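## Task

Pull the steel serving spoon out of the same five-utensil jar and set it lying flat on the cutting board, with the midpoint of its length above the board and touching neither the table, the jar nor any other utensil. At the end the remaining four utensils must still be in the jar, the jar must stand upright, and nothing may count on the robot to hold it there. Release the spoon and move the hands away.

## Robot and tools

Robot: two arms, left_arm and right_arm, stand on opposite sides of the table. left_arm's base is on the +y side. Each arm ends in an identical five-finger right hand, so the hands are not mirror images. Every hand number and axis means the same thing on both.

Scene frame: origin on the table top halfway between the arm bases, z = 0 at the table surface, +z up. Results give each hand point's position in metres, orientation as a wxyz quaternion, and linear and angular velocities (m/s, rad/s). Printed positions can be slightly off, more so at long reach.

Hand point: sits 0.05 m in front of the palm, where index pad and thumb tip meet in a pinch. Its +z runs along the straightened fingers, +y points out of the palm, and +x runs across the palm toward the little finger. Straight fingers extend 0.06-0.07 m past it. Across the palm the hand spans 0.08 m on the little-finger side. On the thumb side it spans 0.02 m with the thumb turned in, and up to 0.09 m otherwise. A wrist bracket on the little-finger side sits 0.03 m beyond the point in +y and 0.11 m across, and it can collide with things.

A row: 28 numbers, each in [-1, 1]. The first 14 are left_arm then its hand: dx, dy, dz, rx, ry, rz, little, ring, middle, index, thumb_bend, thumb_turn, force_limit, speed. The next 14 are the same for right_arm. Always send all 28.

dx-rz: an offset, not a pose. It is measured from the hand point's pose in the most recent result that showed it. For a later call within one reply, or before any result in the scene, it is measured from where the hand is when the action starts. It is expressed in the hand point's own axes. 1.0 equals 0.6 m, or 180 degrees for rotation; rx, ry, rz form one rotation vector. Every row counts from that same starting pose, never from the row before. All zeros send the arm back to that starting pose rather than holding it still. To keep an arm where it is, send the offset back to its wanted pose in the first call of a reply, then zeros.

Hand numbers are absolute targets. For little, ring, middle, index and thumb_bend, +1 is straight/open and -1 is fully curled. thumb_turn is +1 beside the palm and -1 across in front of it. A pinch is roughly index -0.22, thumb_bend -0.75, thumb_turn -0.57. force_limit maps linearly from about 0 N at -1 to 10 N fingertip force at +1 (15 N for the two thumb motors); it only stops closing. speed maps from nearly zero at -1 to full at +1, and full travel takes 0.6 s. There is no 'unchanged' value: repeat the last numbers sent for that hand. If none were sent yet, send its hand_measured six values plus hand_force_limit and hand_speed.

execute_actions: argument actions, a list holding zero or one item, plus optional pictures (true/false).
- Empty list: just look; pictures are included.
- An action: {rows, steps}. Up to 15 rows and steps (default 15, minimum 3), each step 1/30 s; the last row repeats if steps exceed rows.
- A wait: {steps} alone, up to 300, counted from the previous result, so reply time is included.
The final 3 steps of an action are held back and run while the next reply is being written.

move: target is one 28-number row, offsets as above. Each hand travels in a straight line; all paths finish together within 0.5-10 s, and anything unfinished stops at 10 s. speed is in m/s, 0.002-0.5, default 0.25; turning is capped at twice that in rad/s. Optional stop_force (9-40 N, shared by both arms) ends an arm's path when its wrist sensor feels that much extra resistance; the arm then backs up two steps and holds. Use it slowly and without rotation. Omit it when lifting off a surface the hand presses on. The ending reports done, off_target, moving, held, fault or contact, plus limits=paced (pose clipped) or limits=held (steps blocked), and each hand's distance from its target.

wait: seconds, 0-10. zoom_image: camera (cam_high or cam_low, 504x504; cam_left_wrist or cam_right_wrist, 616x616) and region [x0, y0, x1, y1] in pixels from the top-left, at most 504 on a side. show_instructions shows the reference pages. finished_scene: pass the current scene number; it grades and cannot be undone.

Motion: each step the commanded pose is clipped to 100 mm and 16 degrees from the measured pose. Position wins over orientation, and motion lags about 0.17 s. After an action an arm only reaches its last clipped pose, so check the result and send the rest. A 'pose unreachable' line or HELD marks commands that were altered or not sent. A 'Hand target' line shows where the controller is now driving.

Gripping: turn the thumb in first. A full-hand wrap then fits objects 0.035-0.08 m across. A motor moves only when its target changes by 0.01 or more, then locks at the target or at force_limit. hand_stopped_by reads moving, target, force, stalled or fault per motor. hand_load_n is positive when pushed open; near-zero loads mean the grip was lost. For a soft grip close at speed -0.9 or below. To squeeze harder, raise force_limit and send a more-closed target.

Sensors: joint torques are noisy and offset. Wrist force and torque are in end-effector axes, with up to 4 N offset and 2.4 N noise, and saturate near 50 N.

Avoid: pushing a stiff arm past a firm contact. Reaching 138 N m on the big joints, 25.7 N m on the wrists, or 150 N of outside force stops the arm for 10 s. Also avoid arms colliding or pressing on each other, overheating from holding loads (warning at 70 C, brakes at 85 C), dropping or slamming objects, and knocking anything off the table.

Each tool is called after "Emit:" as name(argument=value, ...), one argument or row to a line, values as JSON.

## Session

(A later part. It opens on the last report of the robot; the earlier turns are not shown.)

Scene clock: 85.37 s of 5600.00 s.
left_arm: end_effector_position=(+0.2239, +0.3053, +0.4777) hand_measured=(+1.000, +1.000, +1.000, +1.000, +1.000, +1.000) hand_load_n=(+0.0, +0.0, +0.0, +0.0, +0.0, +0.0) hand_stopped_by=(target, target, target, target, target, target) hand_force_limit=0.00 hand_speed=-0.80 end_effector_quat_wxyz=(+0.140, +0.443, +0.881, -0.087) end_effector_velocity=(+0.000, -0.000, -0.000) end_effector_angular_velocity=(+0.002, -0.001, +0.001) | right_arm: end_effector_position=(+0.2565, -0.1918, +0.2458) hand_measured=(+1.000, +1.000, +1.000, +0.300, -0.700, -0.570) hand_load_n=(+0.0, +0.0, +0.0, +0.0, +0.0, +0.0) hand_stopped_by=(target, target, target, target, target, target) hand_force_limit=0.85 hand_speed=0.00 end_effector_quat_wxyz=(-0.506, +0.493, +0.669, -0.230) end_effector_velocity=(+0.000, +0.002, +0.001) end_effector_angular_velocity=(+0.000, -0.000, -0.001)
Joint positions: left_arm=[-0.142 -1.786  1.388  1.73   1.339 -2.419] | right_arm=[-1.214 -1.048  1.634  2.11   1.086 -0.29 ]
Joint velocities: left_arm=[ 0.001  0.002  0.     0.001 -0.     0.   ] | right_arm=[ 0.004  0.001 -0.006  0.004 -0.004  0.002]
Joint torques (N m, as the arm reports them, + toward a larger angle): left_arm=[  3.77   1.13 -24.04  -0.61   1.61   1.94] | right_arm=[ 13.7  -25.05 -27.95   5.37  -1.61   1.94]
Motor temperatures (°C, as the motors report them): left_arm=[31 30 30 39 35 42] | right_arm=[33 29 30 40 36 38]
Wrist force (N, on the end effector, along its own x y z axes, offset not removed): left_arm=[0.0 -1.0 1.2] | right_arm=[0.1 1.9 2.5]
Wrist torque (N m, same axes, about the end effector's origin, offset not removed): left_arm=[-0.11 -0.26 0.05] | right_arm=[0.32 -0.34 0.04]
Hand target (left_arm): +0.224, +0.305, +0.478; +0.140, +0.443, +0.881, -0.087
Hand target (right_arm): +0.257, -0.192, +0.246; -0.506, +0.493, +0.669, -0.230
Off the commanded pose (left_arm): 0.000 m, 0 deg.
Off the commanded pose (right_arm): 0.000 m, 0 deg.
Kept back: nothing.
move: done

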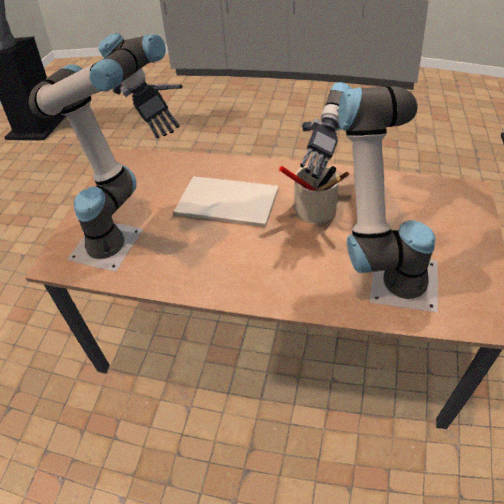

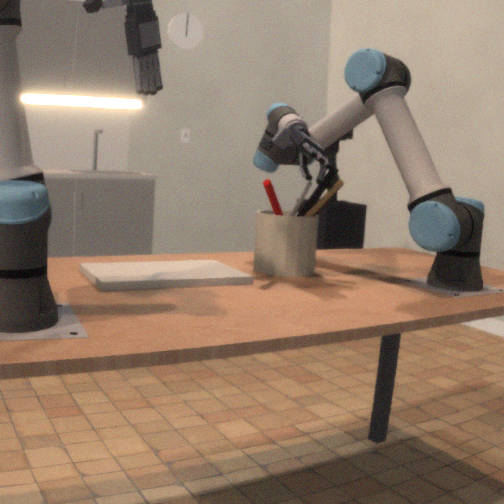

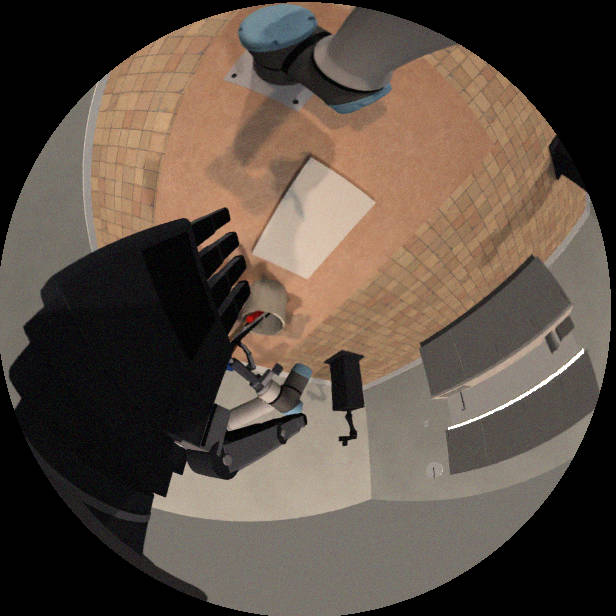

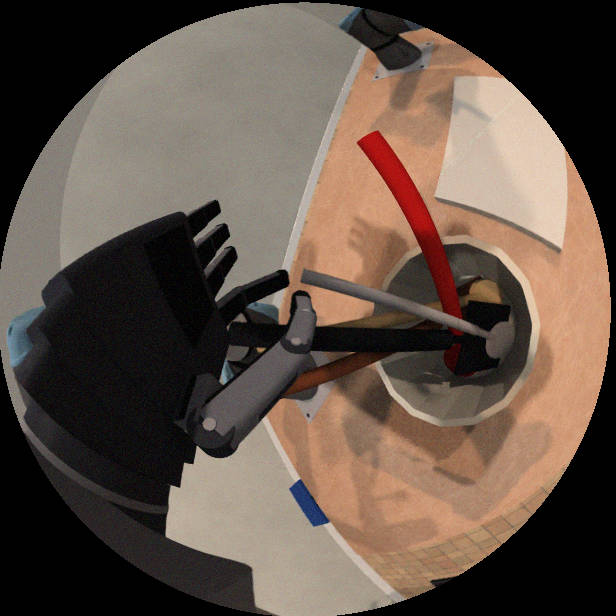

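Emit:
move(
  target=[0,0,0,0,0,0,1,1,1,1,1,1,0,-0.8, 0.006,0,0.014,0,0,0,1,1,1,0.3,-0.7,-0.57,0.85,0],
  speed=0.02,
)

Emit:
move(
  target=[0,0,0,0,0,0,1,1,1,1,1,1,0,-0.8, 0,0.045,0,0,0,0,1,1,1,0.3,-0.7,-0.57,0.85,0],
  speed=0.01,
  stop_force=9,
)

Emit:
zoom_image(
  camera="cam_right_wrist",
  region=[200, 200, 440, 440],
)

Emit:
zoom_image(
  camera="cam_low",
  region=[250, 120, 370, 240],
)

Scene clock: 86.40 s of 5600.00 s.
left_arm: end_effector_position=(+0.2239, +0.3053, +0.4777) hand_measured=(+1.000, +1.000, +1.000, +1.000, +1.000, +1.000) hand_load_n=(+0.0, +0.0, +0.0, +0.0, +0.0, +0.0) hand_stopped_by=(target, target, target, target, target, target) hand_force_limit=0.00 hand_speed=-0.80 end_effector_quat_wxyz=(+0.140, +0.443, +0.881, -0.087) end_effector_velocity=(-0.001, -0.001, +0.000) end_effector_angular_velocity=(+0.002, -0.001, -0.004) | right_arm: end_effector_position=(+0.2492, -0.1872, +0.2443) hand_measured=(+1.000, +1.000, +1.000, +0.300, -0.700, -0.570) hand_load_n=(+0.0, +0.0, +0.0, +0.0, +0.0, +0.0) hand_stopped_by=(target, target, target, target, target, target) hand_force_limit=0.85 hand_speed=0.00 end_effector_quat_wxyz=(-0.506, +0.493, +0.669, -0.230) end_effector_velocity=(-0.002, +0.001, -0.000) end_effector_angular_velocity=(+0.001, -0.000, -0.002)
Joint positions: left_arm=[-0.142 -1.786  1.388  1.73   1.339 -2.419] | right_arm=[-1.2   -1.052  1.646  2.099  1.073 -0.283]
Joint velocities: left_arm=[-0.003  0.001 -0.001  0.001  0.     0.001] | right_arm=[ 0.003 -0.001  0.004 -0.003 -0.004  0.001]
Joint torques (N m, as the arm reports them, + toward a larger angle): left_arm=[  4.01   0.66 -23.62  -0.68   1.64   1.91] | right_arm=[ 14.97 -44.55  -5.76  -0.09  -2.34   2.25]
Motor temperatures (°C, as the motors report them): left_arm=[31 30 30 39 35 42] | right_arm=[33 29 30 40 36 38]
Wrist force (N, on the end effector, along its own x y z axes, offset not removed): left_arm=[-0.1 -2.1 2.0] | right_arm=[2.5 1.6 1.1]
Wrist torque (N m, same axes, about the end effector's origin, offset not removed): left_arm=[-0.37 -0.26 -0.01] | right_arm=[0.32 -0.60 0.21]
Hand target (left_arm): +0.224, +0.305, +0.478; +0.140, +0.443, +0.881, -0.087
Hand target (right_arm): +0.249, -0.187, +0.244; -0.506, +0.493, +0.669, -0.230
Off the commanded pose (left_arm): 0.000 m, 0 deg.
Off the commanded pose (right_arm): 0.000 m, 0 deg.
Kept back: nothing.
move: done

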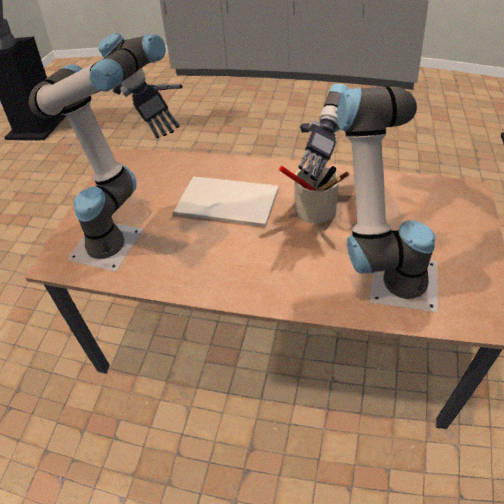

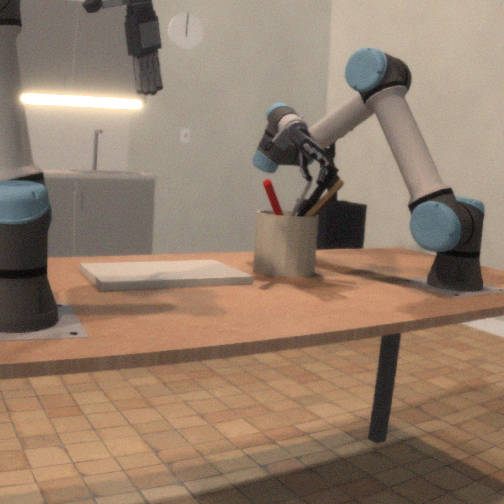

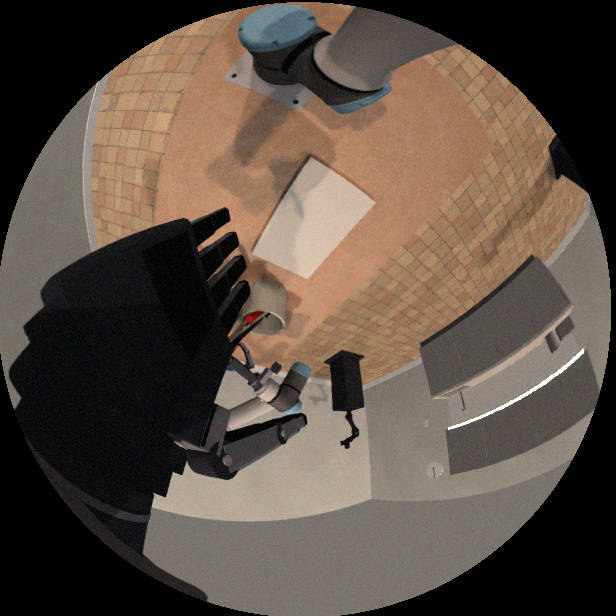

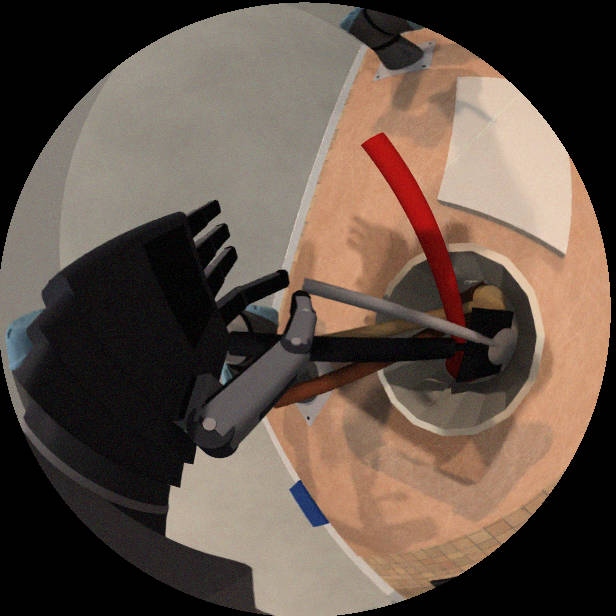

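Scene clock: 89.33 s of 5600.00 s.
left_arm: end_effector_position=(+0.2239, +0.3053, +0.4777) hand_measured=(+1.000, +1.000, +1.000, +1.000, +1.000, +1.000) hand_load_n=(+0.0, +0.0, +0.0, +0.0, +0.0, +0.0) hand_stopped_by=(target, target, target, target, target, target) hand_force_limit=0.00 hand_speed=-0.80 end_effector_quat_wxyz=(+0.140, +0.443, +0.881, -0.087) end_effector_velocity=(-0.001, -0.001, -0.000) end_effector_angular_velocity=(+0.001, -0.000, -0.003) | right_arm: end_effector_position=(+0.2605, -0.1763, +0.2229) hand_measured=(+1.000, +1.000, +1.000, +0.300, -0.700, -0.570) hand_load_n=(+0.0, +0.0, +0.0, +0.0, +0.0, +0.0) hand_stopped_by=(target, target, target, target, target, target) hand_force_limit=0.85 hand_speed=0.00 end_effector_quat_wxyz=(-0.506, +0.493, +0.669, -0.230) end_effector_velocity=(+0.001, +0.001, -0.002) end_effector_angular_velocity=(+0.000, -0.000, -0.000)
Joint positions: left_arm=[-0.142 -1.786  1.388  1.73   1.339 -2.419] | right_arm=[-1.187 -0.992  1.61   2.072  1.062 -0.277]
Joint velocities: left_arm=[-0.002  0.001  0.    -0.    -0.     0.   ] | right_arm=[ 0.002  0.007 -0.004 -0.003 -0.002  0.001]
Joint torques (N m, as the arm reports them, + toward a larger angle): left_arm=[  3.47   1.12 -23.38  -0.68   1.71   1.92] | right_arm=[ 15.16 -25.83 -26.74   0.11  -2.09   2.49]
Motor temperatures (°C, as the motors report them): left_arm=[31 30 30 39 35 42] | right_arm=[33 29 30 40 36 38]
Wrist force (N, on the end effector, along its own x y z axes, offset not removed): left_arm=[0.5 -1.8 0.5] | right_arm=[0.7 2.2 1.4]
Wrist torque (N m, same axes, about the end effector's origin, offset not removed): left_arm=[-0.28 -0.29 0.03] | right_arm=[0.41 -0.34 -0.02]
Hand target (left_arm): +0.224, +0.305, +0.478; +0.140, +0.443, +0.881, -0.087
Hand target (right_arm): +0.261, -0.176, +0.223; -0.506, +0.493, +0.669, -0.230
Off the commanded pose (left_arm): 0.000 m, 0 deg.
Off the commanded pose (right_arm): 0.000 m, 0 deg.
Kept back: nothing.
move: done

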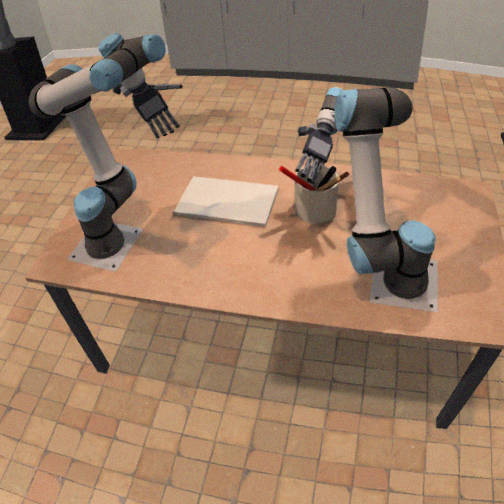

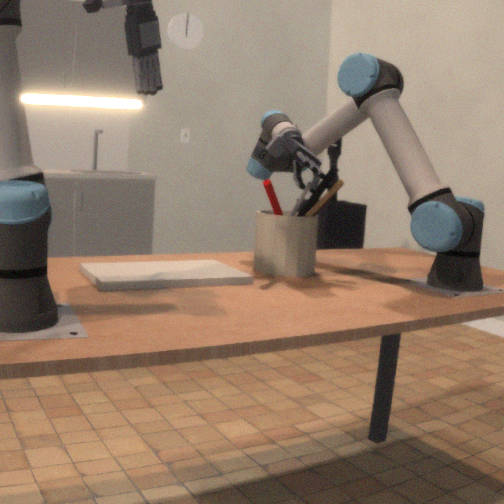

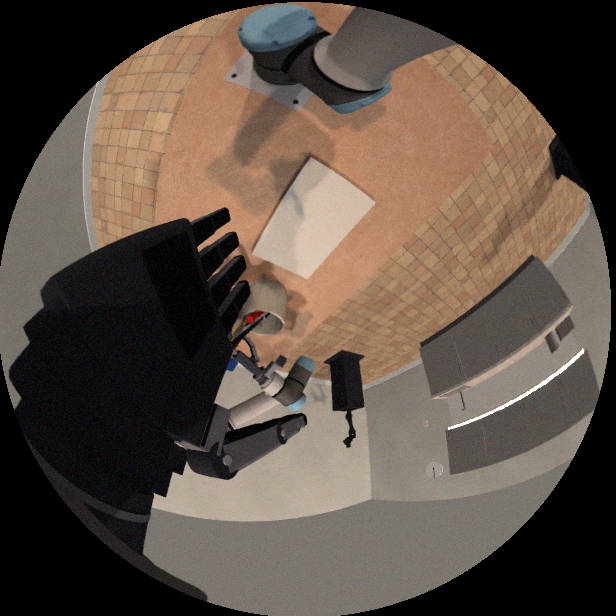

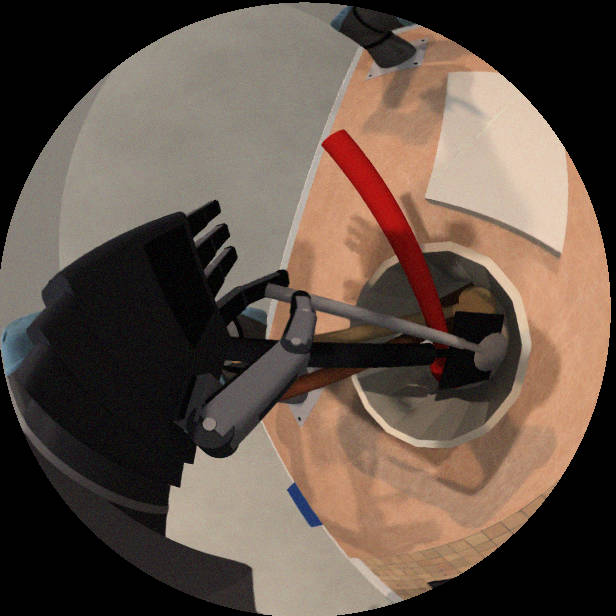

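Region (200, 200, 440, 440) of cam_right_wrist's 616x616 image, scaled by 2.100, with more detail than that image has.

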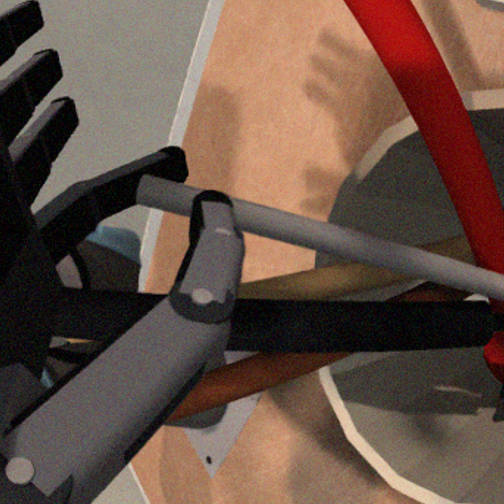

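Region (250, 120, 370, 240) of cam_low's 504x504 image, scaled by 4.200, with more detail than that image has.

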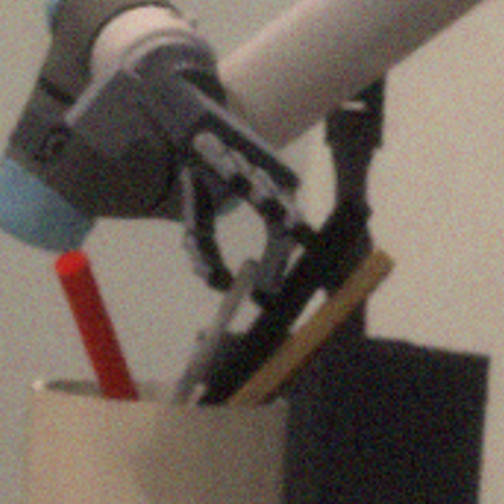

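Emit:
move(
  target=[0,0,0,0,0,0,1,1,1,1,1,1,0,-0.8, 0,0,0,0,0,0,1,1,1,-0.5,-0.82,-0.57,0.85,-0.75],
)

Emit:
zoom_image(
  camera="cam_right_wrist",
  region=[200, 200, 440, 440],
)

Emit:
zoom_image(
  camera="cam_low",
  region=[250, 120, 370, 240],
)

Scene clock: 90.43 s of 5600.00 s.
left_arm: end_effector_position=(+0.2239, +0.3053, +0.4777) hand_measured=(+1.000, +1.000, +1.000, +1.000, +1.000, +1.000) hand_load_n=(+0.0, +0.0, +0.0, +0.0, +0.0, +0.0) hand_stopped_by=(target, target, target, target, target, target) hand_force_limit=0.00 hand_speed=-0.80 end_effector_quat_wxyz=(+0.140, +0.443, +0.881, -0.087) end_effector_velocity=(-0.001, -0.001, -0.000) end_effector_angular_velocity=(+0.000, +0.001, -0.001) | right_arm: end_effector_position=(+0.2605, -0.1762, +0.2229) hand_measured=(+1.000, +1.000, +1.000, +0.054, -0.818, -0.570) hand_load_n=(+0.0, +0.0, +0.0, +9.0, +2.0, -1.0) hand_stopped_by=(target, target, target, force, target, target) hand_force_limit=0.85 hand_speed=-0.75 end_effector_quat_wxyz=(-0.506, +0.493, +0.669, -0.230) end_effector_velocity=(+0.000, -0.001, -0.000) end_effector_angular_velocity=(-0.001, +0.000, +0.001)
Joint positions: left_arm=[-0.142 -1.786  1.388  1.73   1.339 -2.419] | right_arm=[-1.187 -0.992  1.61   2.072  1.061 -0.277]
Joint velocities: left_arm=[-0.001  0.001  0.    -0.001  0.001 -0.   ] | right_arm=[-0.001 -0.     0.    -0.     0.002  0.   ]
Joint torques (N m, as the arm reports them, + toward a larger angle): left_arm=[  3.31   1.17 -23.23  -0.76   1.65   1.92] | right_arm=[ -8.05 -42.89  -5.17   1.96   1.81  -0.25]
Motor temperatures (°C, as the motors report them): left_arm=[31 30 30 39 35 42] | right_arm=[33 29 30 40 36 38]
Wrist force (N, on the end effector, along its own x y z axes, offset not removed): left_arm=[-1.1 -1.1 1.2] | right_arm=[3.7 -6.6 3.1]
Wrist torque (N m, same axes, about the end effector's origin, offset not removed): left_arm=[-0.24 -0.16 -0.02] | right_arm=[0.22 -0.26 0.08]
Hand target (left_arm): +0.224, +0.305, +0.478; +0.140, +0.443, +0.881, -0.087
Hand target (right_arm): +0.261, -0.176, +0.223; -0.506, +0.493, +0.669, -0.230
Off the commanded pose (left_arm): 0.000 m, 0 deg.
Off the commanded pose (right_arm): 0.000 m, 0 deg.
Kept back: nothing.
move: done

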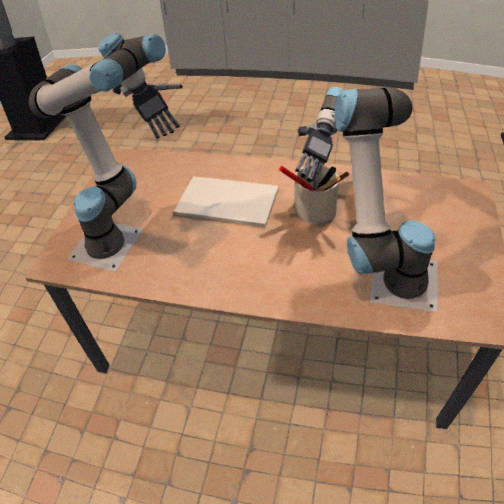

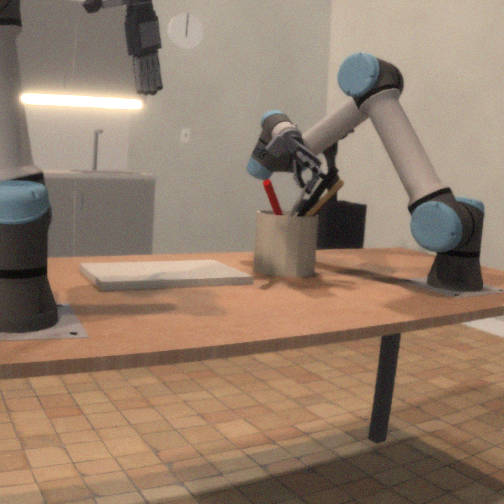

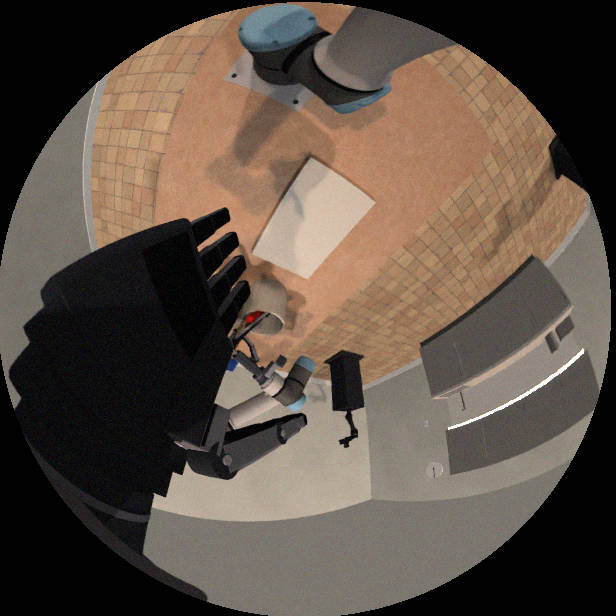

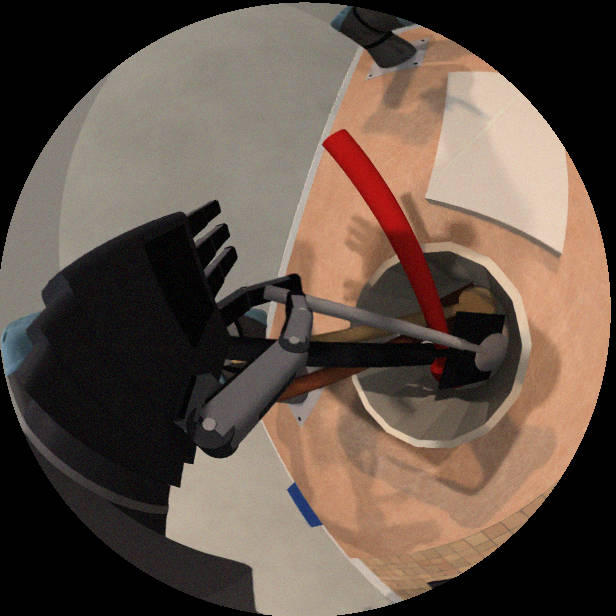

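Region (200, 200, 440, 440) of cam_right_wrist's 616x616 image, scaled by 2.100, with more detail than that image has.

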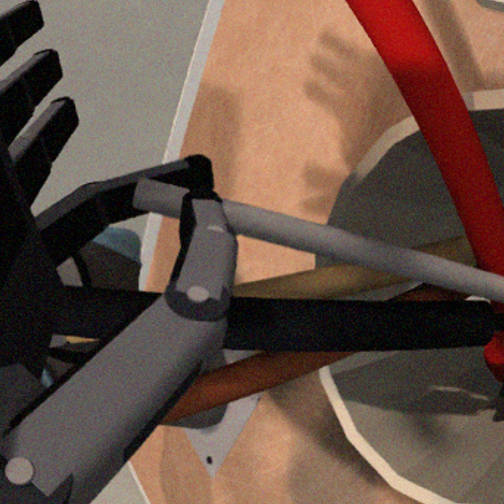

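Region (250, 120, 370, 240) of cam_low's 504x504 image, scaled by 4.200, with more detail than that image has.

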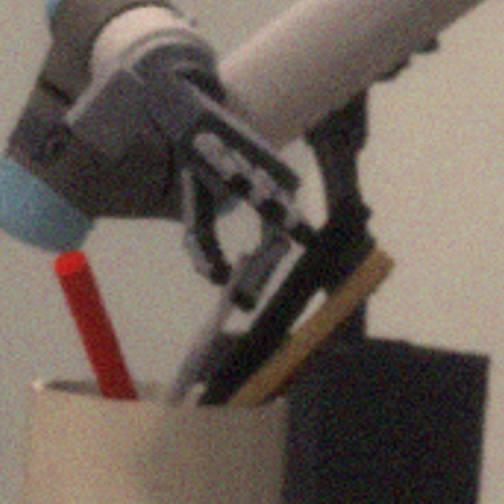

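Gripped. Lift along the shaft.

Emit:
move(
  target=[0,0,0,0,0,0,1,1,1,1,1,1,0,-0.8, 0,-0.1,0,0,0,0,1,1,1,-0.55,-0.88,-0.57,1,-0.75],
  speed=0.02,
)

Scene clock: 94.00 s of 5600.00 s.
left_arm: end_effector_position=(+0.2239, +0.3053, +0.4777) hand_measured=(+1.000, +1.000, +1.000, +1.000, +1.000, +1.000) hand_load_n=(+0.0, +0.0, +0.0, +0.0, +0.0, +0.0) hand_stopped_by=(target, target, target, target, target, target) hand_force_limit=0.00 hand_speed=-0.80 end_effector_quat_wxyz=(+0.140, +0.443, +0.881, -0.087) end_effector_velocity=(+0.001, +0.001, +0.000) end_effector_angular_velocity=(-0.001, -0.001, +0.001) | right_arm: end_effector_position=(+0.2350, -0.2006, +0.2710) hand_measured=(+1.000, +1.000, +1.000, +0.046, -0.870, -0.570) hand_load_n=(+0.0, +0.0, +0.0, +2.5, +3.0, -0.5) hand_stopped_by=(target, target, target, force, stalled, target) hand_force_limit=1.00 hand_speed=-0.75 end_effector_quat_wxyz=(-0.506, +0.493, +0.669, -0.230) end_effector_velocity=(-0.001, -0.001, +0.002) end_effector_angular_velocity=(+0.000, -0.001, -0.000)
Joint positions: left_arm=[-0.142 -1.786  1.388  1.73   1.339 -2.419] | right_arm=[-1.217 -1.127  1.684  2.14   1.089 -0.291]
Joint velocities: left_arm=[ 0.001 -0.001  0.     0.    -0.001  0.   ] | right_arm=[-0.001 -0.007  0.003  0.004  0.001 -0.   ]
Joint torques (N m, as the arm reports them, + toward a larger angle): left_arm=[  3.98   1.25 -23.58  -0.72   1.75   1.91] | right_arm=[-13.42 -42.6   -5.47   6.13   1.25  -2.25]
Motor temperatures (°C, as the motors report them): left_arm=[31 30 30 39 35 42] | right_arm=[33 29 30 40 36 38]
Wrist force (N, on the end effector, along its own x y z axes, offset not removed): left_arm=[-0.1 -1.9 0.3] | right_arm=[1.9 4.8 3.1]
Wrist torque (N m, same axes, about the end effector's origin, offset not removed): left_arm=[-0.27 -0.16 0.11] | right_arm=[0.35 -0.61 0.20]
Hand target (left_arm): +0.224, +0.305, +0.478; +0.140, +0.443, +0.881, -0.087
Hand target (right_arm): +0.235, -0.201, +0.271; -0.506, +0.493, +0.669, -0.230
Off the commanded pose (left_arm): 0.000 m, 0 deg.
Off the commanded pose (right_arm): 0.000 m, 0 deg.
Kept back: nothing.
move: done

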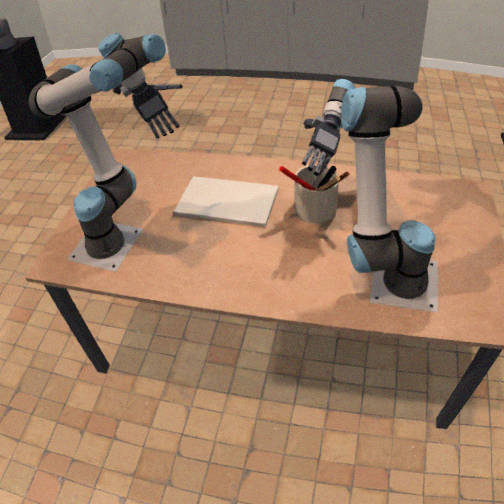

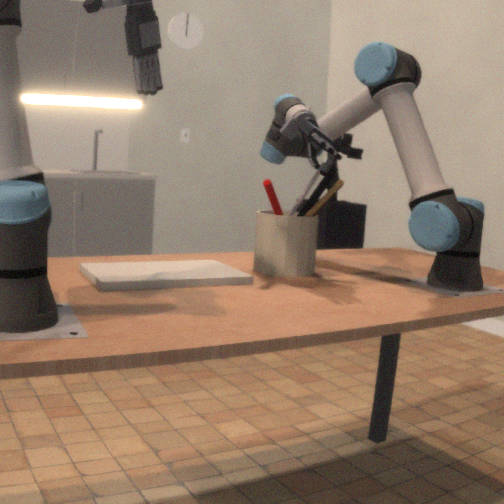

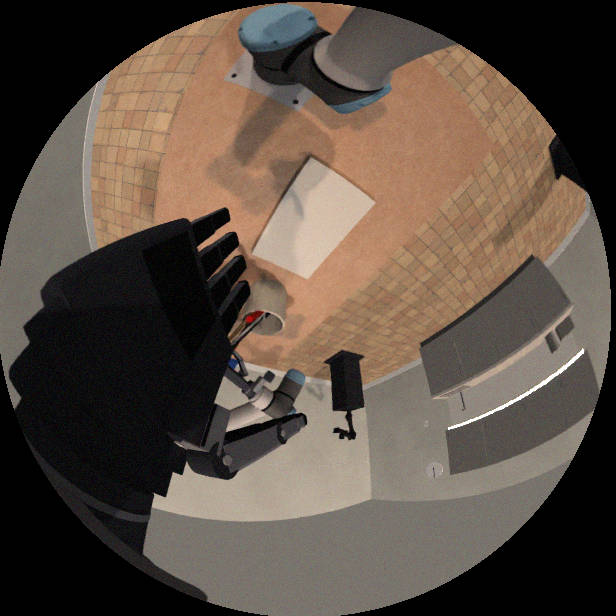

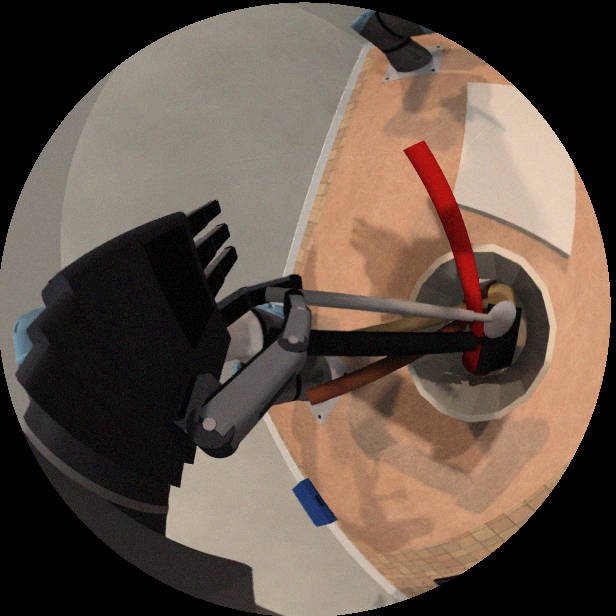

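Emit:
move(
  target=[0,0,0,0,0,0,1,1,1,1,1,1,0,-0.8, 0,0,0,0,0,0,1,1,1,-0.7,-0.8,-0.57,1,-0.75],
)

Emit:
move(
  target=[0,0,0,0,0,0,1,1,1,1,1,1,0,-0.8, 0.098,-0.175,-0.083,0,0,0,1,1,1,-0.7,-0.8,-0.57,1,-0.75],
  speed=0.025,
)

Scene clock: 94.93 s of 5600.00 s.
left_arm: end_effector_position=(+0.2239, +0.3053, +0.4777) hand_measured=(+1.000, +1.000, +1.000, +1.000, +1.000, +1.000) hand_load_n=(+0.0, +0.0, +0.0, +0.0, +0.0, +0.0) hand_stopped_by=(target, target, target, target, target, target) hand_force_limit=0.00 hand_speed=-0.80 end_effector_quat_wxyz=(+0.140, +0.443, +0.881, -0.087) end_effector_velocity=(+0.000, -0.000, -0.000) end_effector_angular_velocity=(+0.000, +0.000, +0.003) | right_arm: end_effector_position=(+0.2350, -0.2007, +0.2710) hand_measured=(+1.000, +1.000, +1.000, -0.004, -0.798, -0.570) hand_load_n=(+0.0, +0.0, +0.0, +8.0, +2.0, -1.5) hand_stopped_by=(target, target, target, force, target, target) hand_force_limit=1.00 hand_speed=-0.75 end_effector_quat_wxyz=(-0.506, +0.493, +0.669, -0.230) end_effector_velocity=(+0.000, +0.000, -0.000) end_effector_angular_velocity=(-0.001, -0.000, +0.001)
Joint positions: left_arm=[-0.142 -1.786  1.388  1.73   1.339 -2.419] | right_arm=[-1.217 -1.127  1.684  2.14   1.089 -0.292]
Joint velocities: left_arm=[ 0.     0.001 -0.     0.    -0.    -0.002] | right_arm=[ 0.001  0.001 -0.001 -0.001  0.     0.001]
Joint torques (N m, as the arm reports them, + toward a larger angle): left_arm=[  3.62   0.79 -23.48  -0.72   1.69   1.97] | right_arm=[  5.02 -21.72 -27.98   0.49  -1.84   0.01]
Motor temperatures (°C, as the motors report them): left_arm=[31 30 30 39 35 42] | right_arm=[33 29 30 40 36 38]
Wrist force (N, on the end effector, along its own x y z axes, offset not removed): left_arm=[0.2 -2.2 -0.3] | right_arm=[0.4 2.9 0.3]
Wrist torque (N m, same axes, about the end effector's origin, offset not removed): left_arm=[-0.21 -0.23 0.01] | right_arm=[0.05 -0.34 0.09]
Hand target (left_arm): +0.224, +0.305, +0.478; +0.140, +0.443, +0.881, -0.087
Hand target (right_arm): +0.235, -0.201, +0.271; -0.506, +0.493, +0.669, -0.230
Off the commanded pose (left_arm): 0.000 m, 0 deg.
Off the commanded pose (right_arm): 0.000 m, 0 deg.
Kept back: nothing.
move: done

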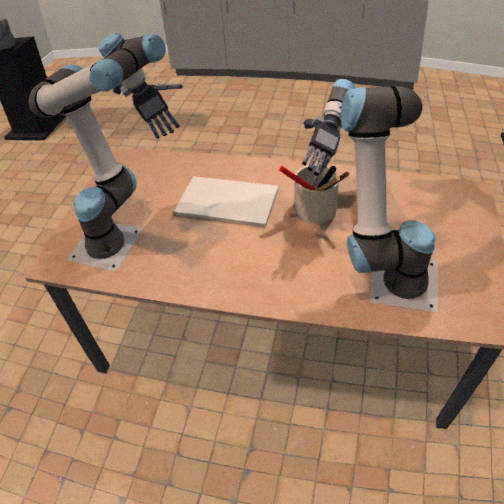

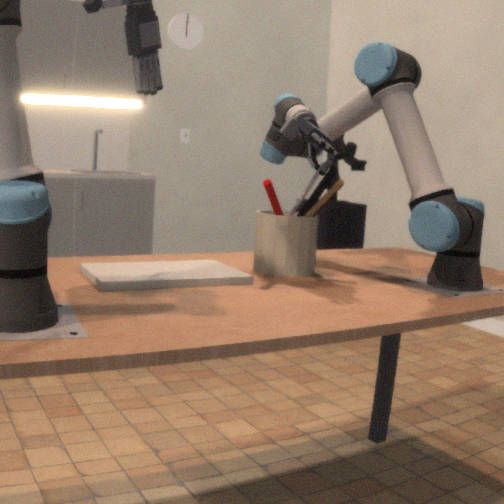

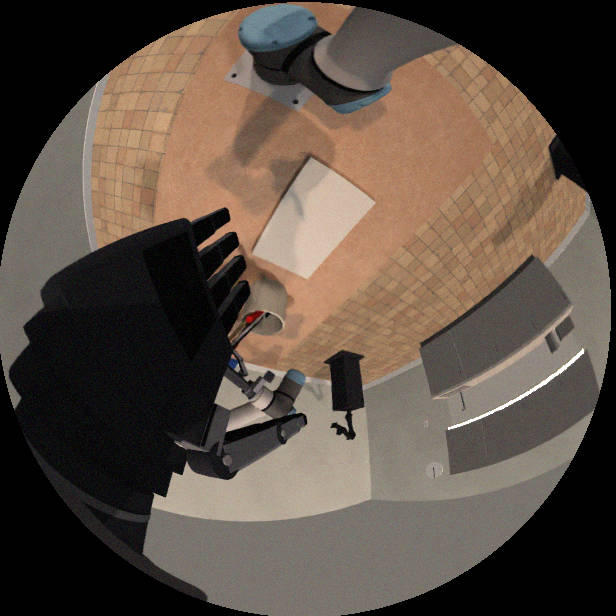

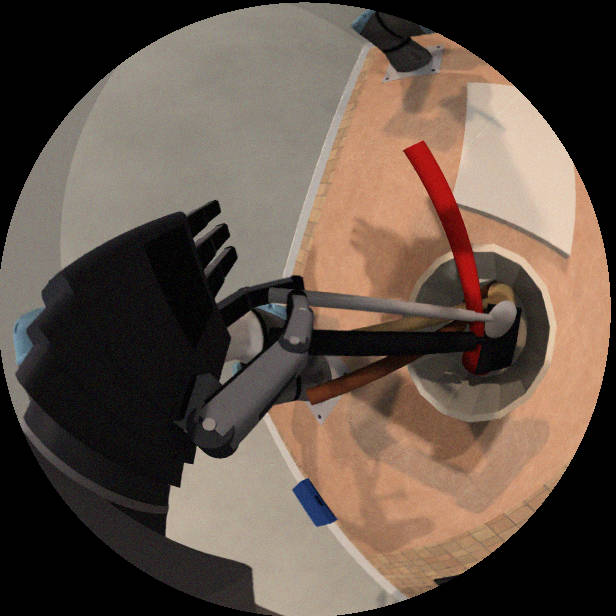

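Scene clock: 100.50 s of 5600.00 s.
left_arm: end_effector_position=(+0.2239, +0.3053, +0.4777) hand_measured=(+1.000, +1.000, +1.000, +1.000, +1.000, +1.000) hand_load_n=(+0.0, +0.0, +0.0, +0.0, +0.0, +0.0) hand_stopped_by=(target, target, target, target, target, target) hand_force_limit=0.00 hand_speed=-0.80 end_effector_quat_wxyz=(+0.140, +0.443, +0.881, -0.087) end_effector_velocity=(-0.000, -0.001, -0.000) end_effector_angular_velocity=(+0.001, +0.000, +0.001) | right_arm: end_effector_position=(+0.2353, -0.2008, +0.4008) hand_measured=(+1.000, +1.000, +1.000, -0.006, -0.798, -0.570) hand_load_n=(+0.0, +0.0, +0.0, +0.0, +0.0, +0.0) hand_stopped_by=(target, target, target, force, target, target) hand_force_limit=1.00 hand_speed=-0.75 end_effector_quat_wxyz=(-0.506, +0.493, +0.669, -0.230) end_effector_velocity=(+0.000, +0.000, +0.003) end_effector_angular_velocity=(-0.000, +0.000, +0.000)
Joint positions: left_arm=[-0.142 -1.786  1.388  1.73   1.339 -2.419] | right_arm=[-1.218 -1.246  1.495  2.448  1.089 -0.292]
Joint velocities: left_arm=[-0.     0.002 -0.     0.     0.    -0.002] | right_arm=[ 0.001 -0.001 -0.005  0.007 -0.     0.   ]
Joint torques (N m, as the arm reports them, + toward a larger angle): left_arm=[  3.65   1.06 -22.99  -0.75   1.74   1.86] | right_arm=[-12.13 -40.29 -29.05   5.04   1.77  -2.18]
Motor temperatures (°C, as the motors report them): left_arm=[31 30 30 39 35 42] | right_arm=[33 29 30 40 36 38]
Wrist force (N, on the end effector, along its own x y z axes, offset not removed): left_arm=[0.6 -0.8 1.5] | right_arm=[1.1 2.4 2.6]
Wrist torque (N m, same axes, about the end effector's origin, offset not removed): left_arm=[-0.21 -0.40 0.06] | right_arm=[0.39 -0.41 0.11]
Hand target (left_arm): +0.224, +0.305, +0.478; +0.140, +0.443, +0.881, -0.087
Hand target (right_arm): +0.235, -0.201, +0.401; -0.506, +0.493, +0.669, -0.230
Off the commanded pose (left_arm): 0.000 m, 0 deg.
Off the commanded pose (right_arm): 0.000 m, 0 deg.
Kept back: nothing.
move: done

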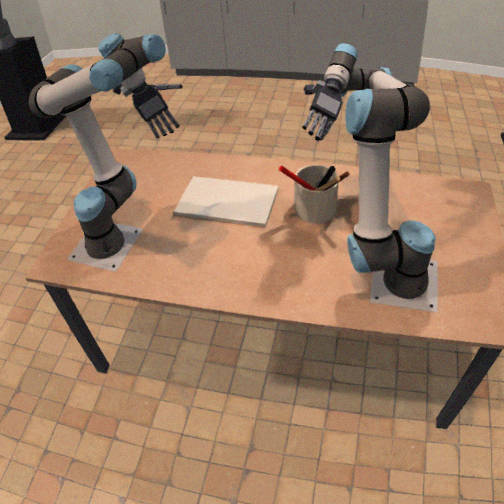

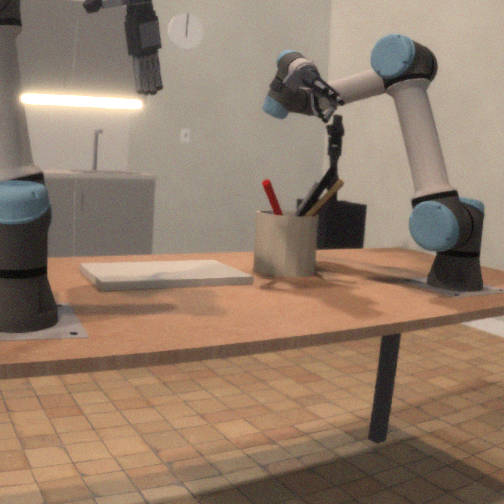

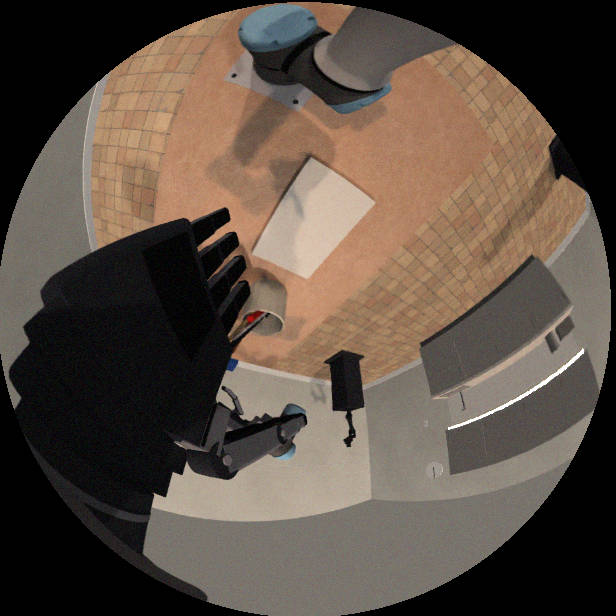

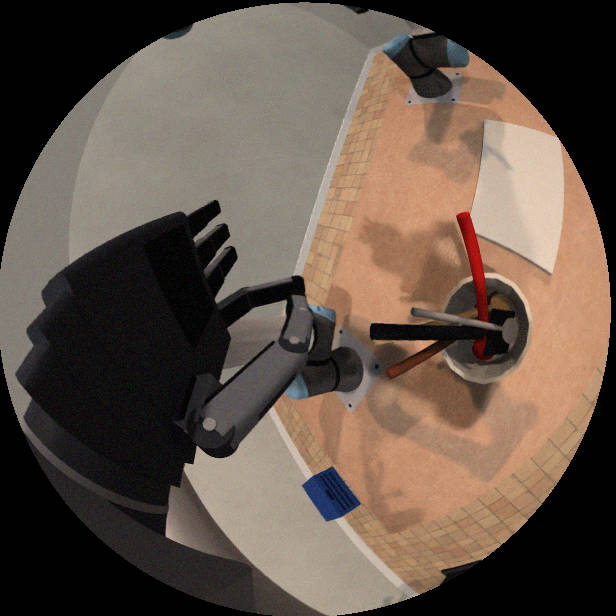

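Emit:
move(
  target=[0,0,0,0,0,0,1,1,1,1,1,1,0,-0.8, -0.06,0.11,0.05,0,0,0,1,1,1,0.3,-0.7,-0.57,0.85,0],
  speed=0.08,
)

Emit:
zoom_image(
  camera="cam_right_wrist",
  region=[220, 200, 520, 440],
)

Emit:
zoom_image(
  camera="cam_low",
  region=[230, 100, 370, 240],
)

Scene clock: 102.27 s of 5600.00 s.
left_arm: end_effector_position=(+0.2239, +0.3053, +0.4777) hand_measured=(+1.000, +1.000, +1.000, +1.000, +1.000, +1.000) hand_load_n=(+0.0, +0.0, +0.0, +0.0, +0.0, +0.0) hand_stopped_by=(target, target, target, target, target, target) hand_force_limit=0.00 hand_speed=-0.80 end_effector_quat_wxyz=(+0.140, +0.443, +0.881, -0.087) end_effector_velocity=(-0.000, -0.000, -0.000) end_effector_angular_velocity=(+0.000, +0.000, +0.001) | right_arm: end_effector_position=(+0.2363, -0.2001, +0.3203) hand_measured=(+1.000, +1.000, +1.000, +0.300, -0.700, -0.570) hand_load_n=(+0.0, +0.0, +0.0, +0.0, +0.0, +0.0) hand_stopped_by=(target, target, target, target, target, target) hand_force_limit=0.85 hand_speed=0.00 end_effector_quat_wxyz=(-0.506, +0.493, +0.669, -0.230) end_effector_velocity=(-0.000, +0.000, -0.003) end_effector_angular_velocity=(+0.000, +0.001, +0.000)
Joint positions: left_arm=[-0.142 -1.786  1.388  1.73   1.339 -2.419] | right_arm=[-1.217 -1.18   1.62   2.256  1.088 -0.291]
Joint velocities: left_arm=[-0.001  0.001 -0.     0.    -0.    -0.002] | right_arm=[ 0.001  0.004  0.004 -0.007 -0.001  0.   ]
Joint torques (N m, as the arm reports them, + toward a larger angle): left_arm=[  3.87   1.59 -23.83  -0.66   1.8    1.96] | right_arm=[ 12.99 -19.45  -5.66  -0.26  -2.06   2.31]
Motor temperatures (°C, as the motors report them): left_arm=[31 30 30 39 35 42] | right_arm=[33 29 30 40 36 38]
Wrist force (N, on the end effector, along its own x y z axes, offset not removed): left_arm=[0.1 -2.4 -0.2] | right_arm=[0.6 3.1 2.0]
Wrist torque (N m, same axes, about the end effector's origin, offset not removed): left_arm=[-0.30 -0.28 0.05] | right_arm=[0.53 -0.34 0.12]
Hand target (left_arm): +0.224, +0.305, +0.478; +0.140, +0.443, +0.881, -0.087
Hand target (right_arm): +0.236, -0.200, +0.320; -0.506, +0.493, +0.669, -0.230
Off the commanded pose (left_arm): 0.000 m, 0 deg.
Off the commanded pose (right_arm): 0.000 m, 0 deg.
Kept back: nothing.
move: done

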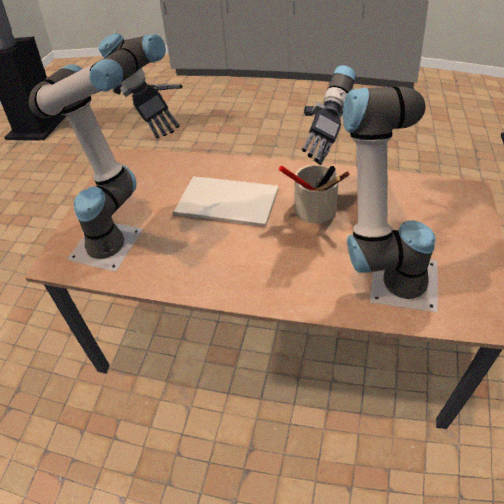

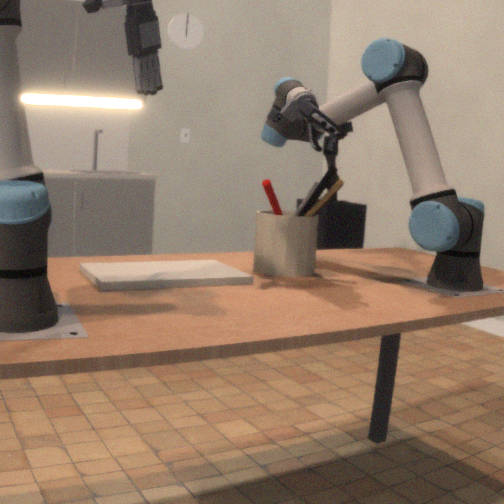

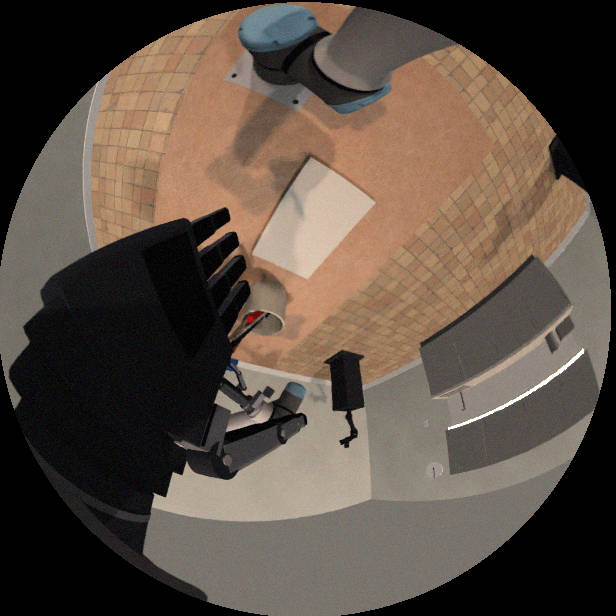

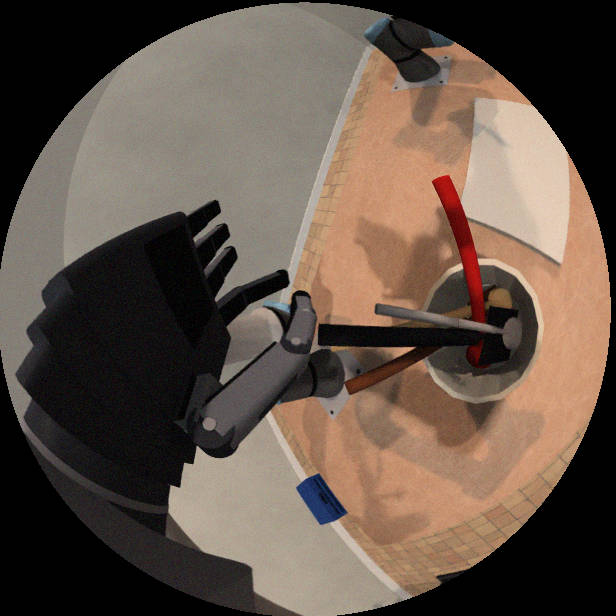

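Region (220, 200, 520, 440) of cam_right_wrist's 616x616 image, scaled by 1.680, with more detail than that image has; it fills the top 403 rows of this view, and the rest is white.

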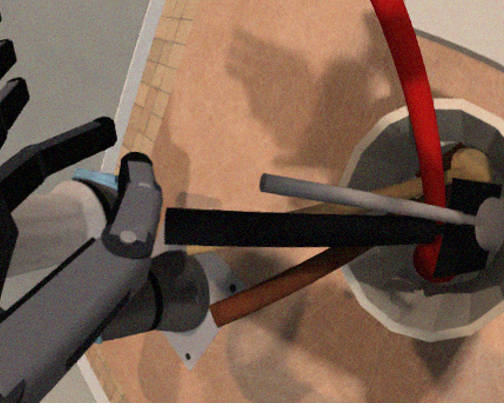

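Region (230, 100, 370, 240) of cam_low's 504x504 image, scaled by 3.600, with more detail than that image has.

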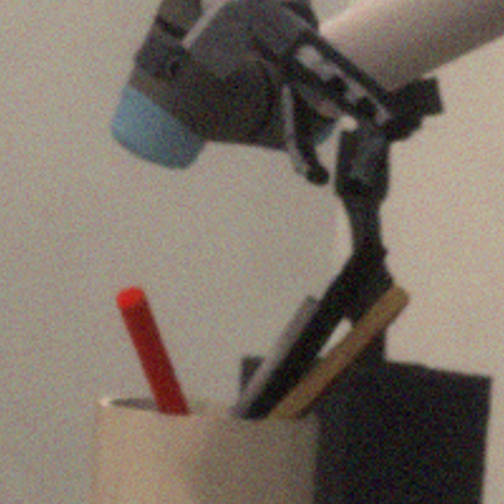

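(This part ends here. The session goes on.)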